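# Flip the reel on the scanner glass label down

## Task

A reel is lying on the scanner's glass with its label facing up. Flip it so it rests flat on the glass with the label facing down, then release it.

## Robot and tools

Robot: two arms, left_arm and right_arm, each with six revolute joints and a parallel two-finger gripper. The names are only labels and do not refer to sides of any image.

World frame: every reported pose uses a single scene frame. Its origin is on the table surface midway between the arms, +x points out across the table, +z points up, and left_arm sits toward +y. The gripper's own +z axis runs along the fingers, and the fingers close along its y axis. The reported end_effector_position is the point between the finger pads, about 1 cm short of the tips. Reported hand positions can be somewhat wrong, more so when the arm is stretched far.

Tool execute_actions. Argument actions is a list holding zero or one item. An empty list sends nothing and simply returns the current state. An item with rows is a motion: rows is a list of 1 to 15 rows, and steps (1 to 15, default 15) is how many control steps it lasts, each 1/30 s. Each row covers one step, and if there are fewer rows than steps the final row is held for the rest. An item with only steps (up to 300) is a wait: no new command, and it returns once that many steps have passed since the previous result. Optional pictures (true/false) chooses whether camera images come back; by default they do. A refused call moves nothing.

Row layout: one flat list of 14 numbers that always covers both arms, even if only one moves. The first 7 are left_arm: waist, shoulder, elbow, wrist pitch, wrist yaw, wrist roll, then gripper opening. The last 7 are the same for right_arm. The joint values are absolute target angles in radians, in the same form as the Joint positions line, not offsets. Stated ranges per arm: waist -2.880 to 2.880, shoulder 0.000 to 3.142, elbow 0.000 to 3.019, wrist pitch -1.693 to 1.571, wrist yaw -1.571 to 1.571, wrist roll -2.094 to 2.094. The true ends may differ by up to 0.019 rad. A target beyond a range end by more than 0.019 rad, and further out than the current angle, gets the call refused. A target past the real end is clipped to it, and the result then reports "joint sent to its limit", possibly for an earlier motion still running. The opening is an absolute value from -1 (closed) to +1 (fully open, 0.094 m between pads).

Motion behaviour: joint speed is capped. At every step each joint's target may lead its measured angle by no more than 0.264 (waist), 0.32 (shoulder), 0.276 (elbow), 0.33 (wrist pitch), 0.186 (wrist yaw), 0.522 (wrist roll) rad, and if the targets would move the gripper over 70 mm from where it is, all are pulled back proportionally. So distant targets are reached over several calls. The simulation keeps running while you compose a reply; arms keep heading to the last row sent until they settle or a step is HELD, after which only a new action moves them on. Fingers that are mid-travel finish moving.

Gripping: grip_measured reports the finger opening on the same -1..1 scale you command; away from the extremes the fingers are driven to where grip_measured equals your number. To hold something, keep commanding a value below grip_measured: roughly 0.03 below gives a firm hold, a smaller gap a lighter one. Each gripper's reading may be off by about 1 mm, consistently. Pad force tops out near 50 to 62 N (lower on some), and less on very thin parts under about 2 mm; the first contact can spike briefly.

Result lines: the state line lists, per arm, end_effector_position (m) and end_effector_quat_wxyz. Joint positions and Joint velocities give one block per arm, joints in column order (rad, rad/s) plus the pad gap (m, m/s). Joint torques are raw drive outputs in the same order without the gripper; they are nonzero even in free air, carry fixed offsets and scale, noise, and friction effects, so treat them as rough contact hints. "joint command not followed" means a clearance check altered or blocked some joint targets; the rest of the row still ran. HELD marks steps on which all or part of your row was not sent. MOTOR HOT warns at 85 °C; at 100 °C an OVER-TEMPERATURE FAULT makes that arm and its gripper go limp until cooled, so do not hold loads longer than needed. Results with pictures note any camera whose calibration changed.

Cameras: cam_head_left and cam_head_right (head, above and behind the arms looking down and forward), cam_high (high off to the -y side, looking across), cam_left_wrist and cam_right_wrist (fisheye on each hand). All are 504x504. Calibration is given per camera as intrinsics K, distortion, and T_world_to_cam; fixed cameras may be off by a couple of degrees and several millimetres, wrist cameras follow their arm's joint readings.

Tool zoom_image: camera (one of the five names) and region [x0, y0, x1, y1] in pixels of that camera's latest full image, origin top-left, at most 504 by 504. Returns an enlarged view.

Tool finished_scene: scene is the number of the current scene. Replying without any tool call also ends things.

Suggested order: look, locate the reel, open and approach, grasp by its rim, lift a little, rotate the wrist to flip it (or hand it between arms), lower it flat onto the glass, open and retract, check, then finish.

Avoid: dropping the reel or letting it slip, knocking anything off the table, slamming or pressing hard into the glass or table, and letting the two arms collide or push on each other. Occasional brief disturbances may tug a held part or nudge loose items, so keep a secure grip and recheck the result.

Each tool is called as name(argument=value, ...) on one line, values as JSON.

## Session

execute_actions(actions=[])

Scene clock: 0.00 s of 5600.00 s.
left_arm: end_effector_position=(+0.6800, +0.6048, +0.1783) grip_measured=+1.000 end_effector_quat_wxyz=(+0.211, -0.268, +0.913, +0.223) | right_arm: end_effector_position=(+0.5271, +0.0592, +0.2202) grip_measured=+1.000 end_effector_quat_wxyz=(+0.306, +0.022, +0.893, +0.330)
Joint positions: left_arm=[ 0.604  2.079  1.96  -0.949 -0.388 -0.076  0.094] | right_arm=[ 0.415  1.647  1.286 -0.297 -0.239  0.666  0.094]
Joint velocities: left_arm=[-0.005  0.005  0.002  0.007  0.022  0.037  0.   ] | right_arm=[ 0.005 -0.005  0.002  0.012 -0.081  0.007  0.   ]
Joint torques (N m, as the arm reports them, + toward a larger angle): no reading
Motor temperatures (°C, as the motors report them): left_arm=[23 25 30 26 27 26] | right_arm=[23 26 28 24 23 23]
camera_calibration (this result's frames):
cam_left_wrist: T_world_to_cam=[[0.592796, -0.749221, -0.2954, 0.109285], [-0.769842, -0.63488, 0.0653571, 0.9011], [-0.236511, 0.188668, -0.953135, 0.338026], [0, 0, 0, 1]] pos_world=[0.708868, 0.590193, 0.295574]
cam_right_wrist: T_world_to_cam=[[0.1589, -0.774185, -0.612689, 0.0987967], [-0.987292, -0.126089, -0.0967277, 0.563203], [-0.00236843, 0.620273, -0.784383, 0.2659], [0, 0, 0, 1]] pos_world=[0.540977, -0.0174294, 0.323576]

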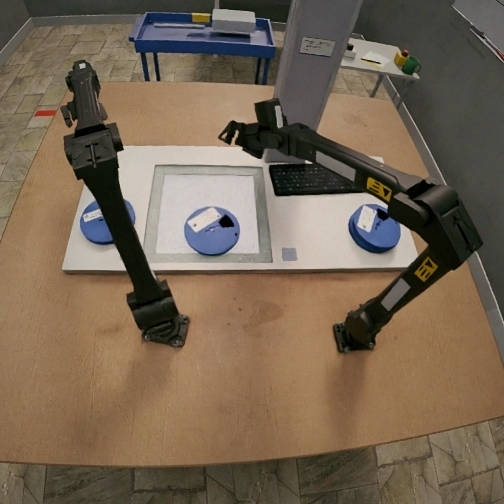

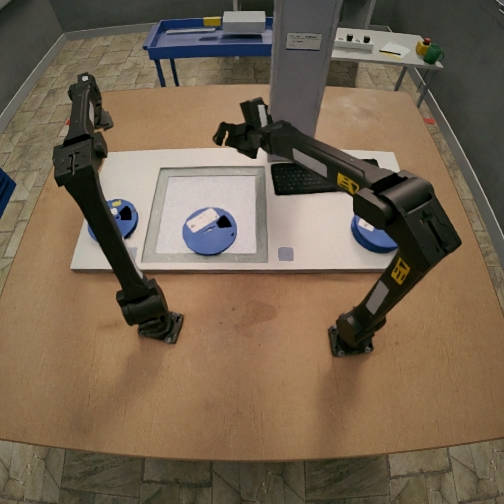

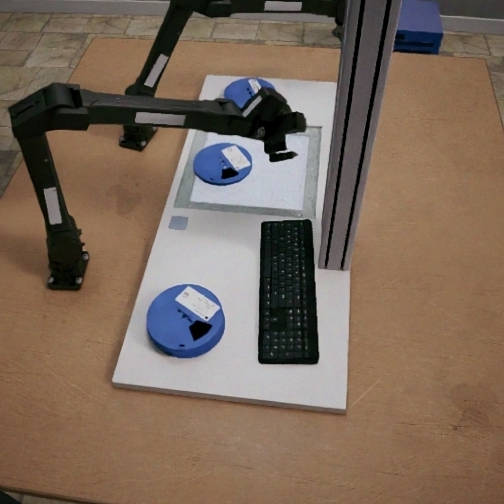

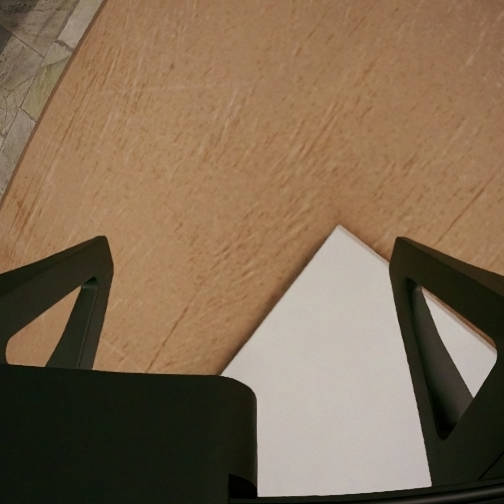

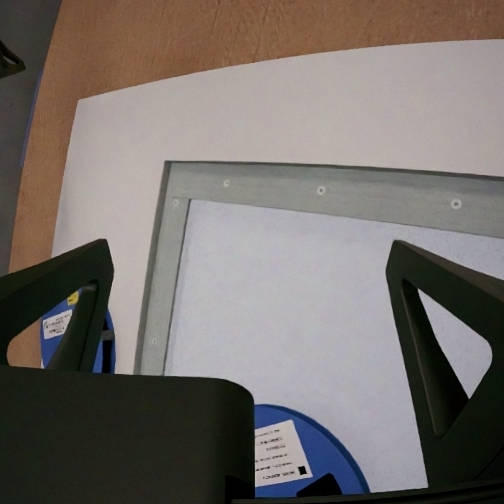

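execute_actions(actions=[{"rows":[[0.7,1.4,1.5,-0.6,0,0,1,0.72,1.8,1.6,-0.95,0,0.38,1]]}], pictures=false)

execute_actions(actions=[{"rows":[[0.7,0.7,0.8,-0.3,0,0,1,0.72,1.9,1.75,-1.1,0,0.38,1],[0.7,0.7,0.8,-0.3,0,0,1,0.72,1.9,1.75,-1.1,0,0.38,1],[0.7,0.7,0.8,-0.3,0,0,1,0.72,1.95,1.81,-1.185,0,0.38,1],[0.7,0.7,0.8,-0.3,0,0,1,0.72,1.95,1.81,-1.185,0,0.38,1],[0.7,0.7,0.8,-0.3,0,0,1,0.72,2.0,1.81,-1.185,0,0.38,1],[0.7,0.7,0.8,-0.3,0,0,1,0.72,2.0,1.81,-1.185,0,0.38,1],[0.7,0.7,0.8,-0.3,0,0,1,0.72,2.04,1.81,-1.185,0,0.38,1]]}], pictures=false)

execute_actions(actions=[{"rows":[[0.7,0.05,0.05,0,0,0,1,0.72,2.07,1.81,-1.185,0,0.38,1]]}])

Scene clock: 11.83 s of 5600.00 s.
left_arm: end_effector_position=(+0.5787, +0.5567, +0.3856) grip_measured=+1.000 end_effector_quat_wxyz=(+0.451, -0.227, +0.856, +0.108) | right_arm: end_effector_position=(+0.3770, +0.1800, +0.1561) grip_measured=+1.000 end_effector_quat_wxyz=(+0.151, -0.212, +0.959, +0.114)
Joint positions: left_arm=[ 0.694  1.503  1.536 -0.639 -0.008 -0.03   0.094] | right_arm=[ 0.767  1.794  1.528 -0.925 -0.004  0.417  0.094]
Joint velocities: left_arm=[ 0.034 -1.304 -0.252  0.379  0.081  0.125  0.   ] | right_arm=[ 0.083  0.015 -0.022 -0.168  0.022 -0.256  0.   ]
Joint torques (N m, as the arm reports them, + toward a larger angle): left_arm=[  1.94 -13.73   8.62   2.66   0.14   0.1 ] | right_arm=[ -4.47 -16.27  12.67   0.55   0.2   -0.07]
Motor temperatures (°C, as the motors report them): left_arm=[23 27 33 26 27 26] | right_arm=[23 27 32 24 23 23]
Steps of this call (steps 1 to 90: nothing new was sent; then 8.33 s passed at rest; steps 91 to 105: all 15 steps of this action). Readings (joint positions):
91: left_arm=[0.608 2.064 1.933 -0.909 -0.341 -0.071] | right_arm=[0.423 1.651 1.294 -0.324 -0.194 0.648]
92: left_arm=[0.612 2.034 1.877 -0.850 -0.286 -0.066] | right_arm=[0.435 1.659 1.313 -0.371 -0.144 0.627]
94: left_arm=[0.626 1.958 1.763 -0.769 -0.175 -0.056] | right_arm=[0.478 1.683 1.355 -0.458 -0.078 0.591]
98: left_arm=[0.663 1.786 1.600 -0.702 -0.052 -0.044] | right_arm=[0.601 1.737 1.446 -0.687 -0.015 0.518]
105: the state above

Scene clock: 12.33 s of 5600.00 s.
left_arm: end_effector_position=(+0.3313, +0.4257, +0.4680) grip_measured=+1.000 end_effector_quat_wxyz=(+0.657, -0.183, +0.714, +0.159) | right_arm: end_effector_position=(+0.4184, +0.1776, +0.0885) grip_measured=+1.000 end_effector_quat_wxyz=(+0.054, -0.203, +0.977, +0.038)
Joint positions: left_arm=[ 0.695  0.61   0.837 -0.312 -0.003 -0.013  0.094] | right_arm=[ 0.718  2.053  1.782 -1.168 -0.001  0.394  0.094]
Joint velocities: left_arm=[-0.005  0.259 -0.418 -0.007 -0.022  0.037  0.   ] | right_arm=[ 0.005  0.103 -0.007 -0.032 -0.051  0.095  0.   ]
Joint torques (N m, as the arm reports them, + toward a larger angle): left_arm=[3.21 4.96 9.58 3.12 0.14 0.13] | right_arm=[  1.01 -22.13   9.53  -0.12   0.06  -0.17]
Motor temperatures (°C, as the motors report them): left_arm=[23 27 33 26 27 26] | right_arm=[23 27 32 24 23 23]
Steps of this call (steps 1 to 15: all 15 steps of this action). Readings (joint positions):
1: left_arm=[0.695 1.451 1.506 -0.589 -0.006 -0.028] | right_arm=[0.768 1.803 1.547 -0.964 -0.004 0.412]
2: left_arm=[0.695 1.387 1.456 -0.521 -0.006 -0.026] | right_arm=[0.764 1.822 1.588 -1.018 -0.004 0.408]
4: left_arm=[0.695 1.247 1.348 -0.435 -0.005 -0.024] | right_arm=[0.752 1.877 1.691 -1.108 -0.003 0.402]
8: left_arm=[0.695 0.937 1.129 -0.352 -0.004 -0.020] | right_arm=[0.727 1.963 1.782 -1.150 -0.001 0.396]
15: the state above

Scene clock: 12.83 s of 5600.00 s.
left_arm: end_effector_position=(+0.2490, +0.3822, +0.2065) grip_measured=+1.000 end_effector_quat_wxyz=(+0.678, -0.177, +0.695, +0.165) | right_arm: end_effector_position=(+0.4180, +0.1773, +0.0848) grip_measured=+1.000 end_effector_quat_wxyz=(+0.051, -0.204, +0.977, +0.036)
Joint positions: left_arm=[ 0.695  0.048  0.04  -0.019 -0.002 -0.011  0.094] | right_arm=[ 0.718  2.059  1.782 -1.17  -0.001  0.392  0.094]
Joint velocities: left_arm=[-0.005  0.19  -0.237  0.002 -0.066 -0.051  0.   ] | right_arm=[-0.015 -0.005 -0.002 -0.002 -0.037  0.007  0.   ]
Joint torques (N m, as the arm reports them, + toward a larger angle): left_arm=[ 2.71  1.15 12.8   3.62  0.12  0.15] | right_arm=[ -0.09 -19.66   9.34   0.     0.11  -0.13]
Motor temperatures (°C, as the motors report them): left_arm=[23 27 33 26 27 26] | right_arm=[23 27 32 24 23 23]
Steps of this call (steps 1 to 15: all 15 steps of this action). Readings (joint positions):
1: left_arm=[0.695 0.598 0.795 -0.253 -0.003 -0.013] | right_arm=[0.718 2.057 1.782 -1.169 -0.001 0.394]
2: left_arm=[0.695 0.560 0.722 -0.170 -0.003 -0.012] | right_arm=[0.718 2.058 1.782 -1.169 -0.001 0.393]
4: left_arm=[0.695 0.420 0.564 -0.093 -0.003 -0.012] | right_arm=[0.718 2.059 1.782 -1.170 -0.001 0.393]
8: left_arm=[0.695 0.102 0.294 -0.036 -0.003 -0.012] | right_arm=[0.718 2.059 1.782 -1.170 -0.001 0.393]
15: the state above
camera_calibration (this result's frames):
cam_left_wrist: T_world_to_cam=[[0.475142, -0.879701, 0.0191208, 0.220483], [-0.529579, -0.303253, -0.792202, 0.416682], [0.7027, 0.366282, -0.60996, -0.0675954], [0, 0, 0, 1]] pos_world=[0.163404, 0.345078, 0.28465]
cam_right_wrist: T_world_to_cam=[[0.392529, -0.917937, -0.0575487, 0.00531567], [-0.80007, -0.37165, 0.470918, 0.374412], [-0.453661, -0.138806, -0.880298, 0.417585], [0, 0, 0, 1]] pos_world=[0.486911, 0.201993, 0.191588]

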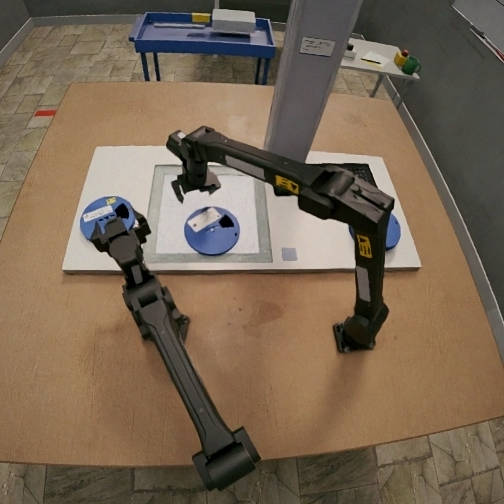

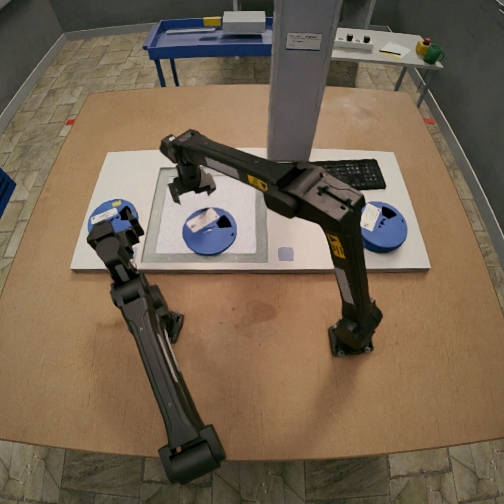

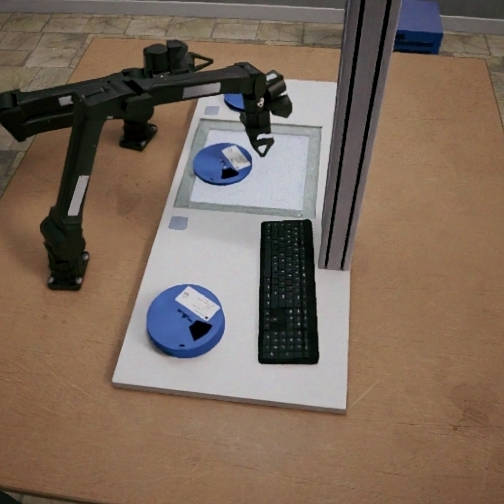

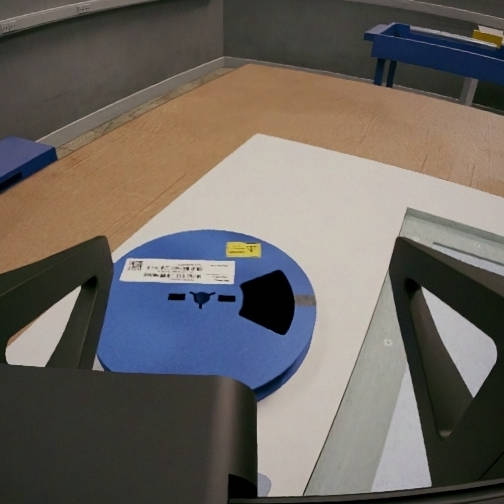

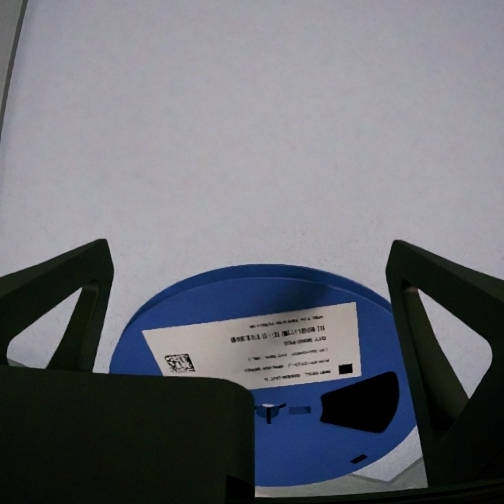

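execute_actions(actions=[{"rows":[[0.7,0.05,0.05,0,0,0,1,0.72,2.085,1.79,-1.17,0,0.39,1],[0.7,0.05,0.05,0,0,0,1,0.72,2.095,1.79,-1.17,0,0.39,1],[0.7,0.05,0.05,0,0,0,1,0.72,2.105,1.79,-1.17,0,0.39,1],[0.7,0.05,0.05,0,0,0,1,0.72,2.115,1.79,-1.17,0,0.39,1],[0.7,0.05,0.05,0,0,0,1,0.72,2.122,1.79,-1.17,0,0.39,1]]}], pictures=false)

execute_actions(actions=[{"rows":[[0.7,0.05,0.05,0,0,0,1,0.728,2.088,1.766,-1.155,0,0.4,1],[0.7,0.05,0.05,0,0,0,1,0.731,2.077,1.747,-1.148,0,0.4,1],[0.7,0.05,0.05,0,0,0,1,0.734,2.065,1.728,-1.141,0,0.4,1],[0.7,0.05,0.05,0,0,0,1,0.737,2.053,1.709,-1.134,0,0.41,1],[0.7,0.05,0.05,0,0,0,1,0.74,2.042,1.69,-1.127,0,0.41,1],[0.7,0.05,0.05,0,0,0,1,0.743,2.03,1.671,-1.12,0,0.41,1],[0.7,0.05,0.05,0,0,0,1,0.746,2.018,1.652,-1.113,0,0.42,1],[0.7,0.05,0.05,0,0,0,1,0.75,2.006,1.633,-1.106,0,0.42,1],[0.7,0.05,0.05,0,0,0,1,0.753,1.994,1.614,-1.099,0,0.42,1],[0.7,0.05,0.05,0,0,0,1,0.757,1.982,1.595,-1.092,0,0.43,1],[0.7,0.05,0.05,0,0,0,1,0.76,1.97,1.576,-1.085,0,0.43,1],[0.7,0.05,0.05,0,0,0,1,0.764,1.958,1.557,-1.078,0,0.43,1],[0.7,0.05,0.05,0,0,0,1,0.767,1.946,1.538,-1.071,0,0.44,1],[0.7,0.05,0.05,0,0,0,1,0.771,1.934,1.519,-1.064,0,0.44,1],[0.7,0.05,0.05,0,0,0,1,0.774,1.922,1.499,-1.056,0,0.44,1]]}], pictures=false)

execute_actions(actions=[{"rows":[[0.7,0.05,0.05,0,0,0,1,0.778,1.911,1.481,-1.05,0,0.45,1],[0.7,0.05,0.05,0,0,0,1,0.783,1.899,1.464,-1.044,0,0.45,1],[0.7,0.05,0.05,0,0,0,1,0.787,1.887,1.446,-1.038,0,0.45,1],[0.7,0.05,0.05,0,0,0,1,0.791,1.876,1.429,-1.033,0,0.46,1],[0.7,0.05,0.05,0,0,0,1,0.796,1.864,1.411,-1.027,0,0.46,1],[0.7,0.05,0.05,0,0,0,1,0.8,1.852,1.393,-1.021,0,0.47,1],[0.7,0.05,0.05,0,0,0,1,0.804,1.84,1.376,-1.015,0,0.47,1],[0.7,0.05,0.05,0,0,0,1,0.809,1.828,1.358,-1.009,0,0.47,1],[0.7,0.05,0.05,0,0,0,1,0.813,1.817,1.341,-1.003,0,0.48,1],[0.7,0.05,0.05,0,0,0,1,0.817,1.805,1.323,-0.998,0,0.48,1],[0.7,0.05,0.05,0,0,0,1,0.822,1.793,1.306,-0.992,0,0.485,1],[0.7,0.05,0.05,0,0,0,1,0.826,1.781,1.288,-0.986,0,0.485,1]]}])

Scene clock: 26.20 s of 5600.00 s.
left_arm: end_effector_position=(+0.2495, +0.3824, +0.2041) grip_measured=+1.000 end_effector_quat_wxyz=(+0.676, -0.177, +0.696, +0.165) | right_arm: end_effector_position=(+0.4157, +0.1748, +0.0507) grip_measured=+1.000 end_effector_quat_wxyz=(+0.029, -0.204, +0.978, +0.020)
Joint positions: left_arm=[ 0.695  0.055  0.036 -0.012 -0.002 -0.009  0.094] | right_arm=[ 0.718  2.112  1.782 -1.17  -0.001  0.392  0.094]
Joint velocities: left_arm=[-0.015 -0.005 -0.002 -0.002 -0.037 -0.007  0.   ] | right_arm=[-0.005 -0.005  0.012  0.007 -0.007 -0.022  0.   ]
Joint torques (N m, as the arm reports them, + toward a larger angle): left_arm=[ 3.17  2.04 11.68  3.17  0.1   0.13] | right_arm=[  0.61 -19.56   8.15   0.44   0.12  -0.02]
Motor temperatures (°C, as the motors report them): left_arm=[23 26 34 26 27 26] | right_arm=[23 29 34 24 23 23]
Steps of this call (steps 1 to 15: the robot went on to your last target; steps 16 to 90: nothing new was sent; then 9.87 s passed at rest; steps 91 to 105: all 15 steps of this action). Readings (joint positions):
91: left_arm=[0.695 0.055 0.036 -0.012 -0.002 -0.009] | right_arm=[0.718 2.059 1.782 -1.170 -0.001 0.392]
92: left_arm=[0.695 0.055 0.036 -0.012 -0.002 -0.009] | right_arm=[0.718 2.059 1.782 -1.170 -0.001 0.392]
94: left_arm=[0.695 0.055 0.036 -0.012 -0.002 -0.009] | right_arm=[0.718 2.063 1.782 -1.170 -0.001 0.392]
98: left_arm=[0.695 0.055 0.036 -0.012 -0.002 -0.009] | right_arm=[0.718 2.086 1.782 -1.170 -0.001 0.392]
105: the state above

Scene clock: 26.70 s of 5600.00 s.
left_arm: end_effector_position=(+0.2495, +0.3824, +0.2041) grip_measured=+1.000 end_effector_quat_wxyz=(+0.676, -0.177, +0.696, +0.165) | right_arm: end_effector_position=(+0.3583, +0.1463, +0.0496) grip_measured=+1.000 end_effector_quat_wxyz=(+0.024, -0.210, +0.977, +0.016)
Joint positions: left_arm=[ 0.695  0.055  0.036 -0.012 -0.002 -0.009  0.094] | right_arm=[ 0.755  1.97   1.544 -1.087  0.002  0.417  0.094]
Joint velocities: left_arm=[-0.005 -0.005 -0.002 -0.022 -0.037 -0.066  0.   ] | right_arm=[ 0.122 -0.366 -0.535  0.217 -0.007  0.037  0.   ]
Joint torques (N m, as the arm reports them, + toward a larger angle): left_arm=[ 2.78  1.38 11.73  3.21  0.12  0.14] | right_arm=[  1.58 -21.13   6.51   0.75   0.     0.12]
Motor temperatures (°C, as the motors report them): left_arm=[23 26 34 26 27 26] | right_arm=[23 29 34 24 23 23]
Steps of this call (steps 1 to 15: all 15 steps of this action). Readings (joint positions):
1: left_arm=[0.695 0.055 0.036 -0.012 -0.002 -0.009] | right_arm=[0.718 2.112 1.782 -1.170 -0.001 0.392]
2: left_arm=[0.695 0.055 0.036 -0.012 -0.002 -0.009] | right_arm=[0.718 2.110 1.779 -1.168 -0.001 0.392]
4: left_arm=[0.695 0.055 0.036 -0.012 -0.002 -0.009] | right_arm=[0.719 2.099 1.758 -1.156 0.000 0.393]
8: left_arm=[0.695 0.055 0.036 -0.012 -0.002 -0.009] | right_arm=[0.727 2.054 1.679 -1.135 0.002 0.398]
15: the state above

Scene clock: 27.20 s of 5600.00 s.
left_arm: end_effector_position=(+0.2495, +0.3824, +0.2041) grip_measured=+1.000 end_effector_quat_wxyz=(+0.676, -0.177, +0.696, +0.165) | right_arm: end_effector_position=(+0.2865, +0.1149, +0.0543) grip_measured=+1.000 end_effector_quat_wxyz=(+0.023, -0.216, +0.976, +0.018)
Joint positions: left_arm=[ 0.695  0.055  0.036 -0.012 -0.002 -0.009  0.094] | right_arm=[ 0.817  1.801  1.299 -1.01   0.002  0.466  0.094]
Joint velocities: left_arm=[-0.005 -0.005 -0.007 -0.027 -0.051  0.081  0.   ] | right_arm=[ 0.073 -0.122 -0.11   0.012 -0.051  0.037  0.   ]
Joint torques (N m, as the arm reports them, + toward a larger angle): left_arm=[ 3.02  1.56 11.8   3.24  0.12  0.12] | right_arm=[  1.28 -17.38   6.37   1.05  -0.02   0.11]
Motor temperatures (°C, as the motors report them): left_arm=[23 26 34 26 27 26] | right_arm=[23 29 34 24 23 23]
Steps of this call (steps 1 to 15: all 15 steps of this action). Readings (joint positions):
1: left_arm=[0.695 0.055 0.036 -0.012 -0.002 -0.009] | right_arm=[0.760 1.959 1.525 -1.080 0.002 0.421]
2: left_arm=[0.695 0.055 0.036 -0.012 -0.002 -0.009] | right_arm=[0.764 1.946 1.507 -1.073 0.002 0.425]
4: left_arm=[0.695 0.055 0.036 -0.012 -0.002 -0.009] | right_arm=[0.773 1.923 1.470 -1.061 0.002 0.431]
8: left_arm=[0.695 0.055 0.036 -0.012 -0.002 -0.009] | right_arm=[0.790 1.875 1.400 -1.038 0.002 0.446]
15: the state above
camera_calibration (this result's frames):
cam_left_wrist: T_world_to_cam=[[0.475185, -0.879703, 0.0179401, 0.220755], [-0.532682, -0.303845, -0.789891, 0.415589], [0.700321, 0.365788, -0.612984, -0.0680954], [0, 0, 0, 1]] pos_world=[0.164165, 0.345382, 0.282568]
cam_right_wrist: T_world_to_cam=[[0.41378, -0.909786, -0.0328001, -0.0104358], [-0.767512, -0.367996, 0.524885, 0.247741], [-0.489603, -0.192012, -0.850541, 0.337213], [0, 0, 0, 1]] pos_world=[0.359563, 0.146422, 0.156436]

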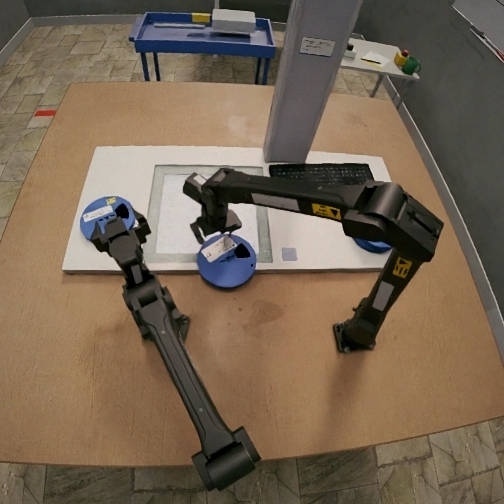

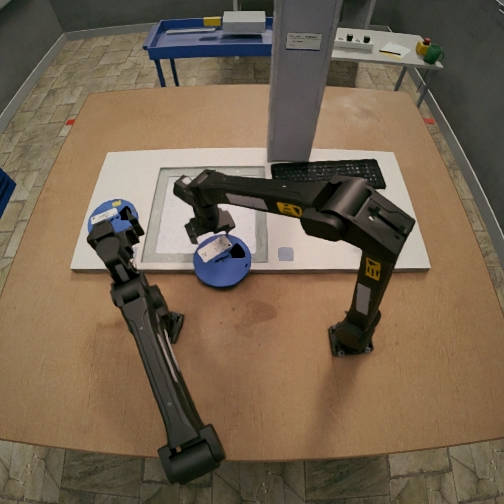

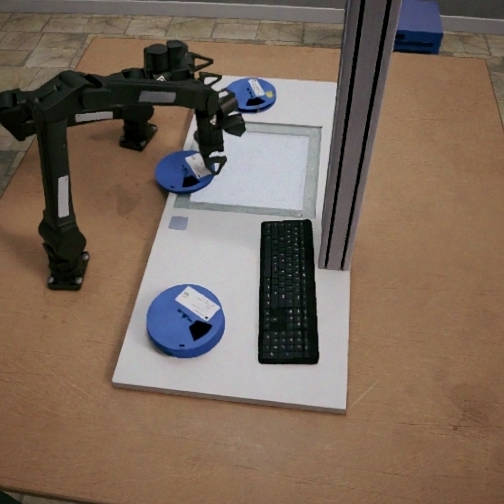

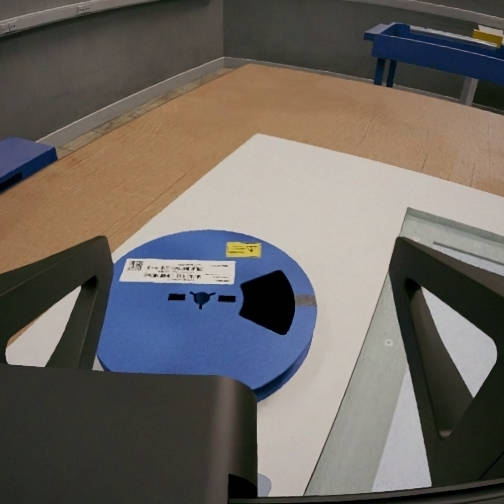

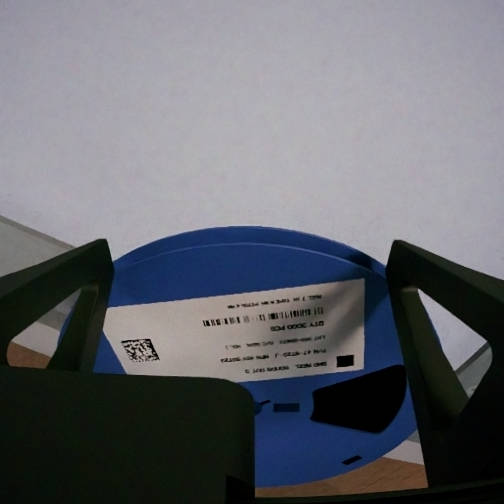

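The reel is at the same spot as in scene 1, so I'm repeating that approach.

execute_actions(actions=[{"rows":[[0.7,0.05,0.05,0,0,0,1,0.82,1.78,1.33,-0.95,0,0.47,1],[0.7,0.05,0.05,0,0,0,1,0.82,1.77,1.34,-0.91,0,0.47,1],[0.7,0.05,0.05,0,0,0,1,0.82,1.75,1.34,-0.87,0,0.47,1],[0.7,0.05,0.05,0,0,0,1,0.82,1.72,1.34,-0.83,0,0.47,1],[0.7,0.05,0.05,0,0,0,1,0.82,1.66,1.34,-0.8,0,0.47,1],[0.7,0.05,0.05,0,0,0,1,0.82,1.58,1.32,-0.77,0,0.47,1],[0.7,0.05,0.05,0,0,0,1,0.82,1.5,1.3,-0.73,0,0.4,1],[0.7,0.05,0.05,0,0,0,1,0.84,1.4,1.25,-0.68,0,0.3,1],[0.7,0.05,0.05,0,0,0,1,0.88,1.3,1.15,-0.55,0.1,0,0.7],[0.7,0.05,0.05,0,0,0,1,0.95,1.2,0.95,-0.3,0.3,-0.5,0.3]]}], pictures=false)

execute_actions(actions=[{"rows":[[0.7,0.05,0.05,0,0,0,1,1.2,1.0,0.5,0.1,0.8,-1.245,-0.25]],"steps":12}], pictures=false)

execute_actions(actions=[{"rows":[[0.7,0.05,0.05,0,0,0,1,1.425,1.046,0.22,0.4,0.8,-1.245,-0.25]],"steps":12}], pictures=false)

execute_actions(actions=[{"rows":[[0.7,0.05,0.05,0,0,0,1,1.43,1.1,0.19,0.47,0.8,-1.245,-0.25],[0.7,0.05,0.05,0,0,0,1,1.43,1.15,0.18,0.53,0.8,-1.245,-0.25],[0.7,0.05,0.05,0,0,0,1,1.43,1.2,0.17,0.59,0.8,-1.245,-0.25],[0.7,0.05,0.05,0,0,0,1,1.43,1.25,0.165,0.65,0.8,-1.245,-0.25],[0.7,0.05,0.05,0,0,0,1,1.43,1.3,0.16,0.71,0.8,-1.245,-0.25],[0.7,0.05,0.05,0,0,0,1,1.43,1.35,0.16,0.76,0.8,-1.245,-0.25],[0.7,0.05,0.05,0,0,0,1,1.43,1.4,0.16,0.81,0.8,-1.245,-0.25],[0.7,0.05,0.05,0,0,0,1,1.43,1.45,0.16,0.86,0.8,-1.245,-0.25],[0.7,0.05,0.05,0,0,0,1,1.43,1.49,0.16,0.9,0.8,-1.245,-0.25],[0.7,0.05,0.05,0,0,0,1,1.43,1.52,0.16,0.94,0.8,-1.245,-0.25],[0.7,0.05,0.05,0,0,0,1,1.43,1.55,0.16,0.97,0.8,-1.245,-0.25],[0.7,0.05,0.05,0,0,0,1,1.43,1.57,0.16,0.99,0.8,-1.245,-0.25],[0.7,0.05,0.05,0,0,0,1,1.43,1.585,0.16,1.0,0.8,-1.245,-0.25]]}])

Scene clock: 37.90 s of 5600.00 s.
left_arm: end_effector_position=(+0.2495, +0.3824, +0.2041) grip_measured=+1.000 end_effector_quat_wxyz=(+0.676, -0.177, +0.696, +0.165) | right_arm: end_effector_position=(+0.2913, +0.1256, +0.2161) grip_measured=+0.302 end_effector_quat_wxyz=(+0.389, -0.379, +0.837, +0.071)
Joint positions: left_arm=[ 0.695  0.055  0.036 -0.012 -0.002 -0.009  0.094] | right_arm=[ 0.91   1.351  1.01  -0.457  0.278  0.03   0.061]
Joint velocities: left_arm=[-0.005 -0.005 -0.012  0.007 -0.022  0.066  0.   ] | right_arm=[ 0.493 -1.685 -0.73   1.282  0.33  -2.293 -0.   ]
Joint torques (N m, as the arm reports them, + toward a larger angle): left_arm=[ 3.46  1.57 11.78  3.14  0.12  0.11] | right_arm=[  0.95 -11.08   8.34   1.96   0.22   0.01]
Motor temperatures (°C, as the motors report them): left_arm=[23 26 35 26 27 26] | right_arm=[23 29 33 24 23 23]
Steps of this call (steps 1 to 15: the robot went on to your last target; steps 16 to 90: nothing new was sent; then 7.20 s passed at rest; steps 91 to 105: all 15 steps of this action). Readings (joint positions):
91: left_arm=[0.695 0.055 0.036 -0.012 -0.002 -0.009] | right_arm=[0.820 1.798 1.297 -1.001 0.002 0.473]
92: left_arm=[0.695 0.055 0.036 -0.012 -0.002 -0.009] | right_arm=[0.820 1.798 1.297 -0.984 0.002 0.473]
94: left_arm=[0.695 0.055 0.036 -0.012 -0.002 -0.009] | right_arm=[0.820 1.794 1.297 -0.923 0.002 0.473]
98: left_arm=[0.695 0.055 0.036 -0.012 -0.002 -0.009] | right_arm=[0.820 1.736 1.295 -0.842 0.002 0.459]
105: the state above

Scene clock: 38.30 s of 5600.00 s.
left_arm: end_effector_position=(+0.2495, +0.3824, +0.2041) grip_measured=+1.000 end_effector_quat_wxyz=(+0.676, -0.177, +0.696, +0.165) | right_arm: end_effector_position=(+0.1841, +0.0389, +0.2280) grip_measured=-0.248 end_effector_quat_wxyz=(+0.556, -0.592, +0.540, -0.221)
Joint positions: left_arm=[ 0.695  0.055  0.036 -0.012 -0.002 -0.009  0.094] | right_arm=[ 1.21   0.975  0.499  0.056  0.797 -0.9    0.035]
Joint velocities: left_arm=[ 0.015 -0.015  0.007 -0.012  0.007 -0.081  0.   ] | right_arm=[-0.005  0.464 -0.33   0.007  0.051 -2.249 -0.   ]
Joint torques (N m, as the arm reports them, + toward a larger angle): left_arm=[ 3.33  2.3  11.83  3.23  0.08  0.15] | right_arm=[-0.34 -4.47  9.4   2.95  0.32 -0.03]
Motor temperatures (°C, as the motors report them): left_arm=[23 26 35 26 27 26] | right_arm=[23 29 33 24 23 23]
Steps of this call (steps 1 to 12: all 12 steps of this action). Readings (joint positions):
1: left_arm=[0.695 0.055 0.036 -0.012 -0.002 -0.009] | right_arm=[0.935 1.293 0.978 -0.406 0.329 -0.025]
2: left_arm=[0.695 0.055 0.036 -0.012 -0.002 -0.009] | right_arm=[0.967 1.231 0.941 -0.348 0.386 -0.076]
4: left_arm=[0.695 0.055 0.036 -0.012 -0.002 -0.009] | right_arm=[1.061 1.108 0.837 -0.199 0.532 -0.212]
8: left_arm=[0.695 0.055 0.036 -0.012 -0.002 -0.009] | right_arm=[1.207 0.945 0.611 0.020 0.767 -0.523]
12: the state above

Scene clock: 38.70 s of 5600.00 s.
left_arm: end_effector_position=(+0.2495, +0.3824, +0.2041) grip_measured=+1.000 end_effector_quat_wxyz=(+0.676, -0.177, +0.696, +0.165) | right_arm: end_effector_position=(+0.1009, +0.0144, +0.1163) grip_measured=-0.248 end_effector_quat_wxyz=(-0.524, +0.729, -0.361, +0.253)
Joint positions: left_arm=[ 0.695  0.055  0.036 -0.012 -0.002 -0.009  0.094] | right_arm=[ 1.435  1.048  0.201  0.365  0.798 -1.203  0.035]
Joint velocities: left_arm=[-0.005 -0.015 -0.002 -0.007  0.022 -0.037  0.   ] | right_arm=[ 0.005 -0.015 -0.012  0.144  0.007 -0.212 -0.   ]
Joint torques (N m, as the arm reports them, + toward a larger angle): left_arm=[ 2.96  1.9  11.75  3.15  0.1   0.15] | right_arm=[-0.25 -3.29  7.38  2.35  0.3  -0.02]
Motor temperatures (°C, as the motors report them): left_arm=[23 26 35 26 27 26] | right_arm=[23 29 33 24 23 23]
Steps of this call (steps 1 to 12: all 12 steps of this action). Readings (joint positions):
1: left_arm=[0.695 0.055 0.036 -0.012 -0.002 -0.009] | right_arm=[1.219 0.991 0.473 0.090 0.800 -0.943]
2: left_arm=[0.695 0.055 0.036 -0.012 -0.002 -0.009] | right_arm=[1.244 1.001 0.434 0.154 0.801 -0.975]
4: left_arm=[0.695 0.055 0.036 -0.012 -0.002 -0.009] | right_arm=[1.325 1.017 0.339 0.261 0.801 -1.048]
8: left_arm=[0.695 0.055 0.036 -0.012 -0.002 -0.009] | right_arm=[1.435 1.045 0.208 0.340 0.797 -1.159]
12: the state above

Scene clock: 39.20 s of 5600.00 s.
left_arm: end_effector_position=(+0.2495, +0.3824, +0.2041) grip_measured=+1.000 end_effector_quat_wxyz=(+0.676, -0.177, +0.696, +0.165) | right_arm: end_effector_position=(+0.1015, +0.0244, +0.0420) grip_measured=-0.248 end_effector_quat_wxyz=(-0.524, +0.731, -0.351, +0.259)
Joint positions: left_arm=[ 0.695  0.055  0.036 -0.012 -0.002 -0.009  0.094] | right_arm=[ 1.435  1.589  0.168  0.95   0.799 -1.232  0.035]
Joint velocities: left_arm=[-0.015  0.005 -0.007 -0.002 -0.022  0.037  0.   ] | right_arm=[-0.015  0.142 -0.012  0.198 -0.051  0.022 -0.   ]
Joint torques (N m, as the arm reports them, + toward a larger angle): left_arm=[ 3.1   1.12 11.57  3.22  0.1   0.19] | right_arm=[ 0.09 -7.38  2.1   2.72  0.27 -0.03]
Motor temperatures (°C, as the motors report them): left_arm=[23 26 35 26 27 26] | right_arm=[23 29 33 24 23 23]
Steps of this call (steps 1 to 15: all 15 steps of this action). Readings (joint positions):
1: left_arm=[0.695 0.055 0.036 -0.012 -0.002 -0.009] | right_arm=[1.435 1.052 0.200 0.381 0.799 -1.209]
2: left_arm=[0.695 0.055 0.036 -0.012 -0.002 -0.009] | right_arm=[1.435 1.066 0.197 0.417 0.799 -1.214]
4: left_arm=[0.695 0.055 0.036 -0.012 -0.002 -0.009] | right_arm=[1.435 1.131 0.191 0.522 0.799 -1.220]
8: left_arm=[0.695 0.055 0.036 -0.012 -0.002 -0.009] | right_arm=[1.435 1.348 0.179 0.736 0.799 -1.227]
15: the state above
camera_calibration (this result's frames):
cam_left_wrist: T_world_to_cam=[[0.475185, -0.879703, 0.0179401, 0.220755], [-0.532682, -0.303845, -0.789891, 0.415589], [0.700321, 0.365788, -0.612984, -0.0680954], [0, 0, 0, 1]] pos_world=[0.164165, 0.345382, 0.282568]
cam_right_wrist: T_world_to_cam=[[0.254535, 0.200384, 0.946075, -0.068702], [0.0826911, -0.979224, 0.185158, 0.0217815], [0.963522, 0.0311031, -0.265816, 0.0412609], [0, 0, 0, 1]] pos_world=[-0.0240698, 0.0338125, 0.0719321]

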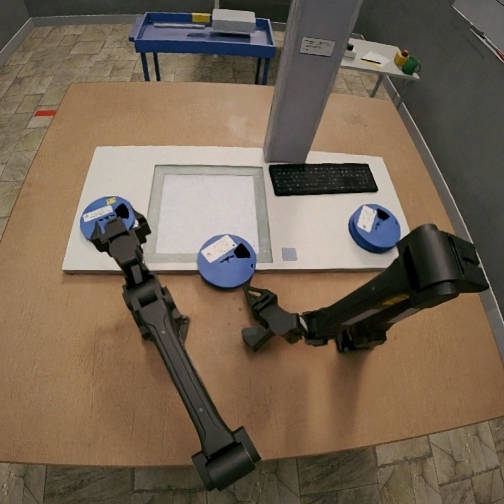

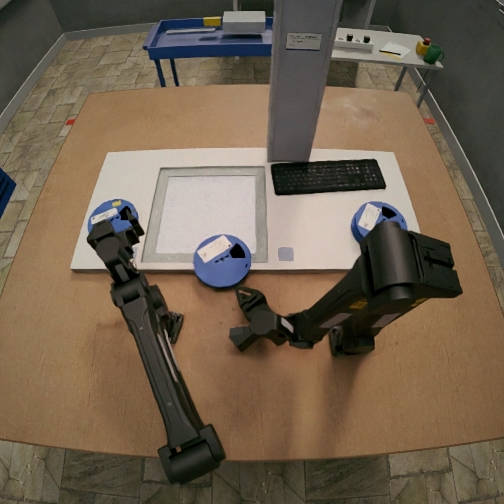

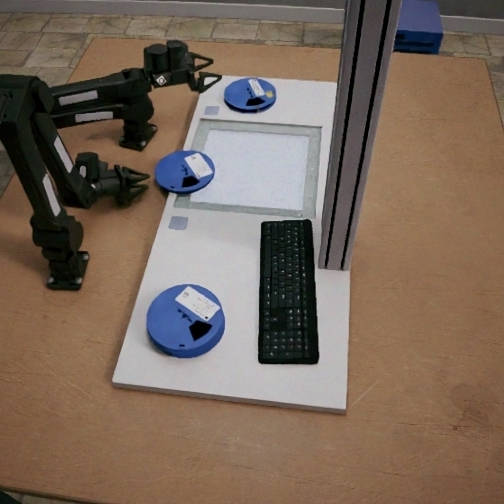

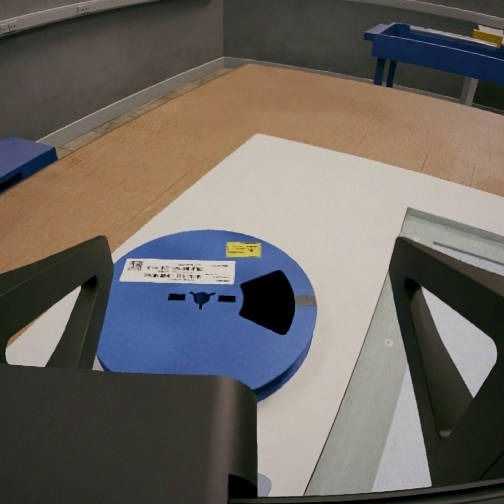

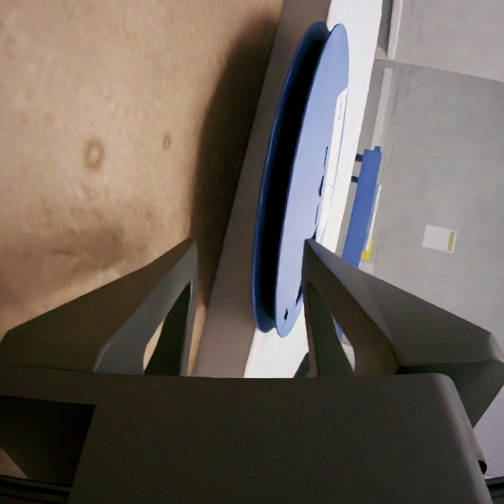

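execute_actions(actions=[{"rows":[[0.7,0.05,0.05,0,0,0,1,1.42,1.61,0.18,0.98,0.8,-1.245,-0.25],[0.7,0.05,0.05,0,0,0,1,1.41,1.62,0.19,0.98,0.8,-1.245,-0.25],[0.7,0.05,0.05,0,0,0,1,1.4,1.63,0.2,0.97,0.8,-1.245,-0.25],[0.7,0.05,0.05,0,0,0,1,1.39,1.64,0.215,0.97,0.8,-1.245,-0.25],[0.7,0.05,0.05,0,0,0,1,1.375,1.65,0.23,0.97,0.8,-1.245,-0.25],[0.7,0.05,0.05,0,0,0,1,1.36,1.66,0.245,0.97,0.8,-1.245,-0.25],[0.7,0.05,0.05,0,0,0,1,1.345,1.67,0.26,0.97,0.8,-1.245,-0.25],[0.7,0.05,0.05,0,0,0,1,1.33,1.68,0.27,0.97,0.8,-1.245,-0.25],[0.7,0.05,0.05,0,0,0,1,1.315,1.69,0.28,0.97,0.8,-1.245,-0.25],[0.7,0.05,0.05,0,0,0,1,1.305,1.70,0.29,0.97,0.8,-1.245,-0.25],[0.7,0.05,0.05,0,0,0,1,1.295,1.71,0.3,0.97,0.8,-1.245,-0.25]]}], pictures=false)

execute_actions(actions=[{"rows":[[0.7,0.05,0.05,0,0,0,1,1.295,1.7,0.3,0.99,0.8,-1.245,-0.35],[0.7,0.05,0.05,0,0,0,1,1.295,1.7,0.3,1.0,0.8,-1.245,-0.43],[0.7,0.05,0.05,0,0,0,1,1.295,1.7,0.3,1.01,0.8,-1.255,-0.5],[0.7,0.05,0.05,0,0,0,1,1.295,1.7,0.3,1.025,0.8,-1.27,-0.52],[0.7,0.05,0.05,0,0,0,1,1.295,1.7,0.3,1.04,0.8,-1.28,-0.54],[0.7,0.05,0.05,0,0,0,1,1.295,1.7,0.3,1.055,0.8,-1.295,-0.56],[0.7,0.05,0.05,0,0,0,1,1.295,1.7,0.3,1.07,0.8,-1.305,-0.58],[0.7,0.05,0.05,0,0,0,1,1.295,1.7,0.3,1.085,0.8,-1.32,-0.6],[0.7,0.05,0.05,0,0,0,1,1.295,1.7,0.3,1.1,0.8,-1.33,-0.62],[0.7,0.05,0.05,0,0,0,1,1.295,1.7,0.3,1.115,0.8,-1.345,-0.64],[0.7,0.05,0.05,0,0,0,1,1.295,1.7,0.3,1.13,0.8,-1.355,-0.66],[0.7,0.05,0.05,0,0,0,1,1.295,1.7,0.3,1.145,0.8,-1.37,-0.68],[0.7,0.05,0.05,0,0,0,1,1.295,1.7,0.3,1.16,0.8,-1.38,-0.69],[0.7,0.05,0.05,0,0,0,1,1.295,1.7,0.3,1.175,0.8,-1.385,-0.7]]}], pictures=false)

execute_actions(actions=[{"rows":[[0.75,0.05,0.05,0,0,0,1,1.295,1.7,0.3,1.175,0.8,-1.385,-0.71],[0.8,0.05,0.05,0,0,0,1,1.295,1.7,0.3,1.175,0.8,-1.385,-0.72],[0.85,0.05,0.05,0,0,0,1,1.295,1.7,0.3,1.175,0.8,-1.385,-0.74],[0.9,0.05,0.05,0,0,0,1,1.295,1.7,0.3,1.175,0.8,-1.385,-0.76],[0.9,0.05,0.05,0,0,0,1,1.295,1.7,0.3,1.175,0.8,-1.385,-0.8]],"steps":12}])

Scene clock: 54.03 s of 5600.00 s.
left_arm: end_effector_position=(+0.2495, +0.3824, +0.2041) grip_measured=+1.000 end_effector_quat_wxyz=(+0.676, -0.177, +0.696, +0.165) | right_arm: end_effector_position=(+0.1521, +0.0487, +0.0372) grip_measured=-0.248 end_effector_quat_wxyz=(-0.516, +0.698, -0.403, +0.290)
Joint positions: left_arm=[ 0.695  0.055  0.036 -0.012 -0.002 -0.009  0.094] | right_arm=[ 1.299  1.699  0.287  0.97   0.799 -1.233  0.035]
Joint velocities: left_arm=[-0.015 -0.015  0.007 -0.007 -0.022  0.007  0.   ] | right_arm=[-0.005 -0.005 -0.002  0.007  0.037  0.037 -0.001]
Joint torques (N m, as the arm reports them, + toward a larger angle): left_arm=[ 3.06  1.34 11.81  3.03  0.15  0.12] | right_arm=[ 0.03 -6.84  3.14  1.44  0.28 -0.05]
Motor temperatures (°C, as the motors report them): left_arm=[23 25 35 26 27 26] | right_arm=[23 27 30 24 23 23]
Steps of this call (steps 1 to 30: the robot went on to your last target; steps 31 to 90: nothing new was sent; then 11.33 s passed at rest; steps 91 to 105: all 15 steps of this action). Readings (joint positions):
91: left_arm=[0.695 0.055 0.036 -0.012 -0.002 -0.009] | right_arm=[1.435 1.592 0.168 0.970 0.799 -1.233]
92: left_arm=[0.695 0.055 0.036 -0.012 -0.002 -0.009] | right_arm=[1.433 1.593 0.168 0.970 0.799 -1.233]
94: left_arm=[0.695 0.055 0.036 -0.012 -0.002 -0.009] | right_arm=[1.421 1.603 0.171 0.970 0.799 -1.233]
98: left_arm=[0.695 0.055 0.036 -0.012 -0.002 -0.009] | right_arm=[1.369 1.648 0.210 0.970 0.799 -1.233]
105: the state above

Scene clock: 54.53 s of 5600.00 s.
left_arm: end_effector_position=(+0.2495, +0.3824, +0.2041) grip_measured=+1.000 end_effector_quat_wxyz=(+0.676, -0.177, +0.696, +0.165) | right_arm: end_effector_position=(+0.1541, +0.0592, +0.0653) grip_measured=-0.697 end_effector_quat_wxyz=(-0.559, +0.673, -0.381, +0.299)
Joint positions: left_arm=[ 0.695  0.055  0.036 -0.012 -0.002 -0.009  0.094] | right_arm=[ 1.299  1.699  0.287  1.125  0.799 -1.339  0.014]
Joint velocities: left_arm=[ 0.005 -0.005  0.012  0.012  0.022  0.051  0.   ] | right_arm=[-0.015 -0.005 -0.012  0.315 -0.007 -0.125 -0.003]
Joint torques (N m, as the arm reports them, + toward a larger angle): left_arm=[ 2.75  1.7  11.8   3.14  0.12  0.15] | right_arm=[ 0.39 -8.58  3.26  2.41  0.09  0.01]
Motor temperatures (°C, as the motors report them): left_arm=[23 25 35 26 27 26] | right_arm=[23 27 30 24 23 23]
Steps of this call (steps 1 to 15: all 15 steps of this action). Readings (joint positions):
1: left_arm=[0.695 0.055 0.036 -0.012 -0.002 -0.009] | right_arm=[1.299 1.699 0.287 0.970 0.799 -1.233]
2: left_arm=[0.695 0.055 0.036 -0.012 -0.002 -0.009] | right_arm=[1.299 1.699 0.287 0.970 0.799 -1.233]
4: left_arm=[0.695 0.055 0.036 -0.012 -0.002 -0.009] | right_arm=[1.299 1.699 0.287 0.978 0.799 -1.238]
8: left_arm=[0.695 0.055 0.036 -0.012 -0.002 -0.009] | right_arm=[1.299 1.699 0.287 1.024 0.799 -1.268]
15: the state above

Scene clock: 54.93 s of 5600.00 s.
left_arm: end_effector_position=(+0.2168, +0.4311, +0.2041) grip_measured=+1.000 end_effector_quat_wxyz=(+0.655, -0.249, +0.673, +0.236) | right_arm: end_effector_position=(+0.1544, +0.0602, +0.0693) grip_measured=-0.768 end_effector_quat_wxyz=(-0.562, +0.673, -0.373, +0.305)
Joint positions: left_arm=[ 0.909  0.055  0.036 -0.012 -0.001 -0.009  0.094] | right_arm=[ 1.299  1.699  0.287  1.147  0.8   -1.37   0.011]
Joint velocities: left_arm=[-0.054  0.015 -0.017  0.012 -0.007  0.007  0.   ] | right_arm=[-0.015 -0.024 -0.012  0.002 -0.022  0.066 -0.001]
Joint torques (N m, as the arm reports them, + toward a larger angle): left_arm=[ 1.68  2.32 11.68  3.08  0.06  0.11] | right_arm=[ 0.05 -7.65  3.41  2.47  0.13 -0.01]
Motor temperatures (°C, as the motors report them): left_arm=[23 25 36 26 27 26] | right_arm=[23 27 30 24 23 23]
Steps of this call (steps 1 to 12: all 12 steps of this action). Readings (joint positions):
1: left_arm=[0.699 0.055 0.036 -0.012 -0.001 -0.009] | right_arm=[1.299 1.699 0.287 1.133 0.799 -1.346]
2: left_arm=[0.715 0.055 0.036 -0.012 0.001 -0.009] | right_arm=[1.299 1.699 0.287 1.138 0.799 -1.351]
4: left_arm=[0.790 0.055 0.036 -0.012 0.002 -0.009] | right_arm=[1.299 1.699 0.287 1.141 0.799 -1.358]
8: left_arm=[0.912 0.055 0.036 -0.012 -0.001 -0.009] | right_arm=[1.299 1.699 0.287 1.147 0.800 -1.367]
12: the state above
camera_calibration (this result's frames):
cam_left_wrist: T_world_to_cam=[[0.650296, -0.759485, 0.0172249, 0.189463], [-0.456843, -0.409079, -0.789905, 0.441871], [0.606967, 0.505803, -0.612988, -0.1031], [0, 0, 0, 1]] pos_world=[0.141237, 0.376803, 0.282573]
cam_right_wrist: T_world_to_cam=[[0.170344, 0.0861956, 0.981607, -0.097769], [-0.0317687, -0.995169, 0.0928994, 0.0724716], [0.984872, -0.0470093, -0.166783, -0.00898826], [0, 0, 0, 1]] pos_world=[0.027809, 0.0801262, 0.0877391]

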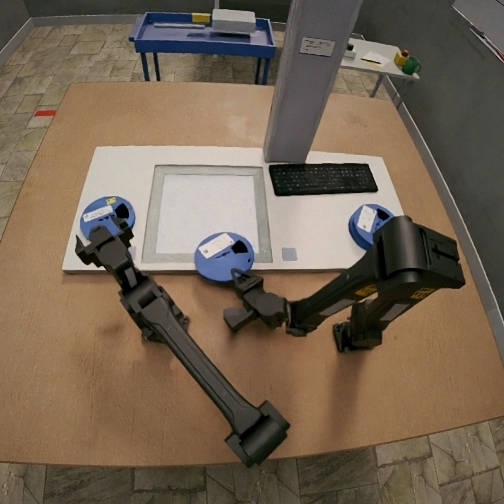

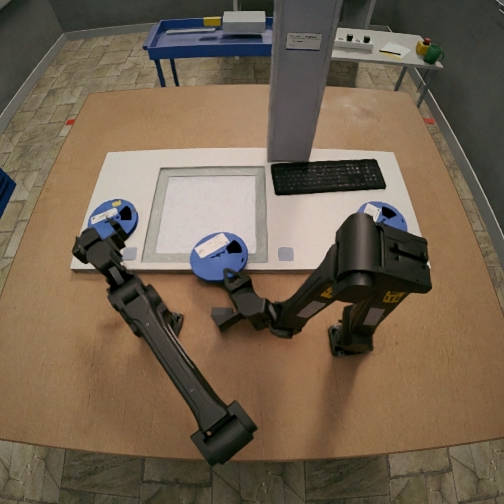

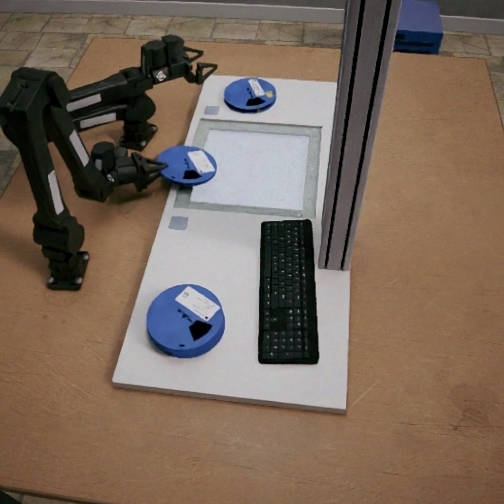

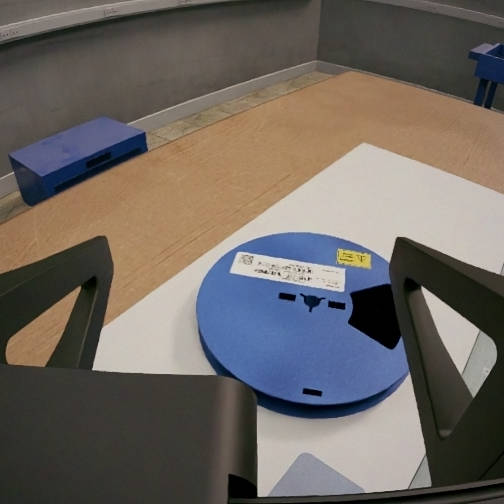

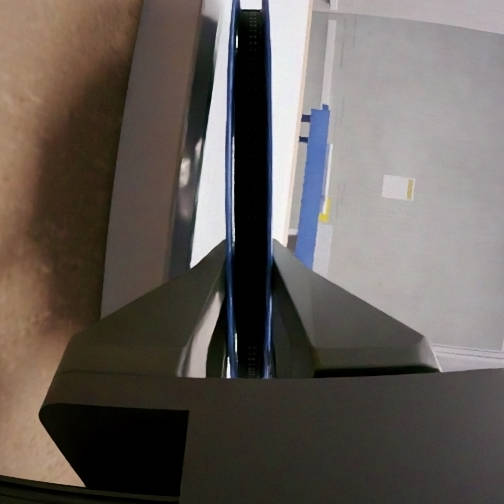

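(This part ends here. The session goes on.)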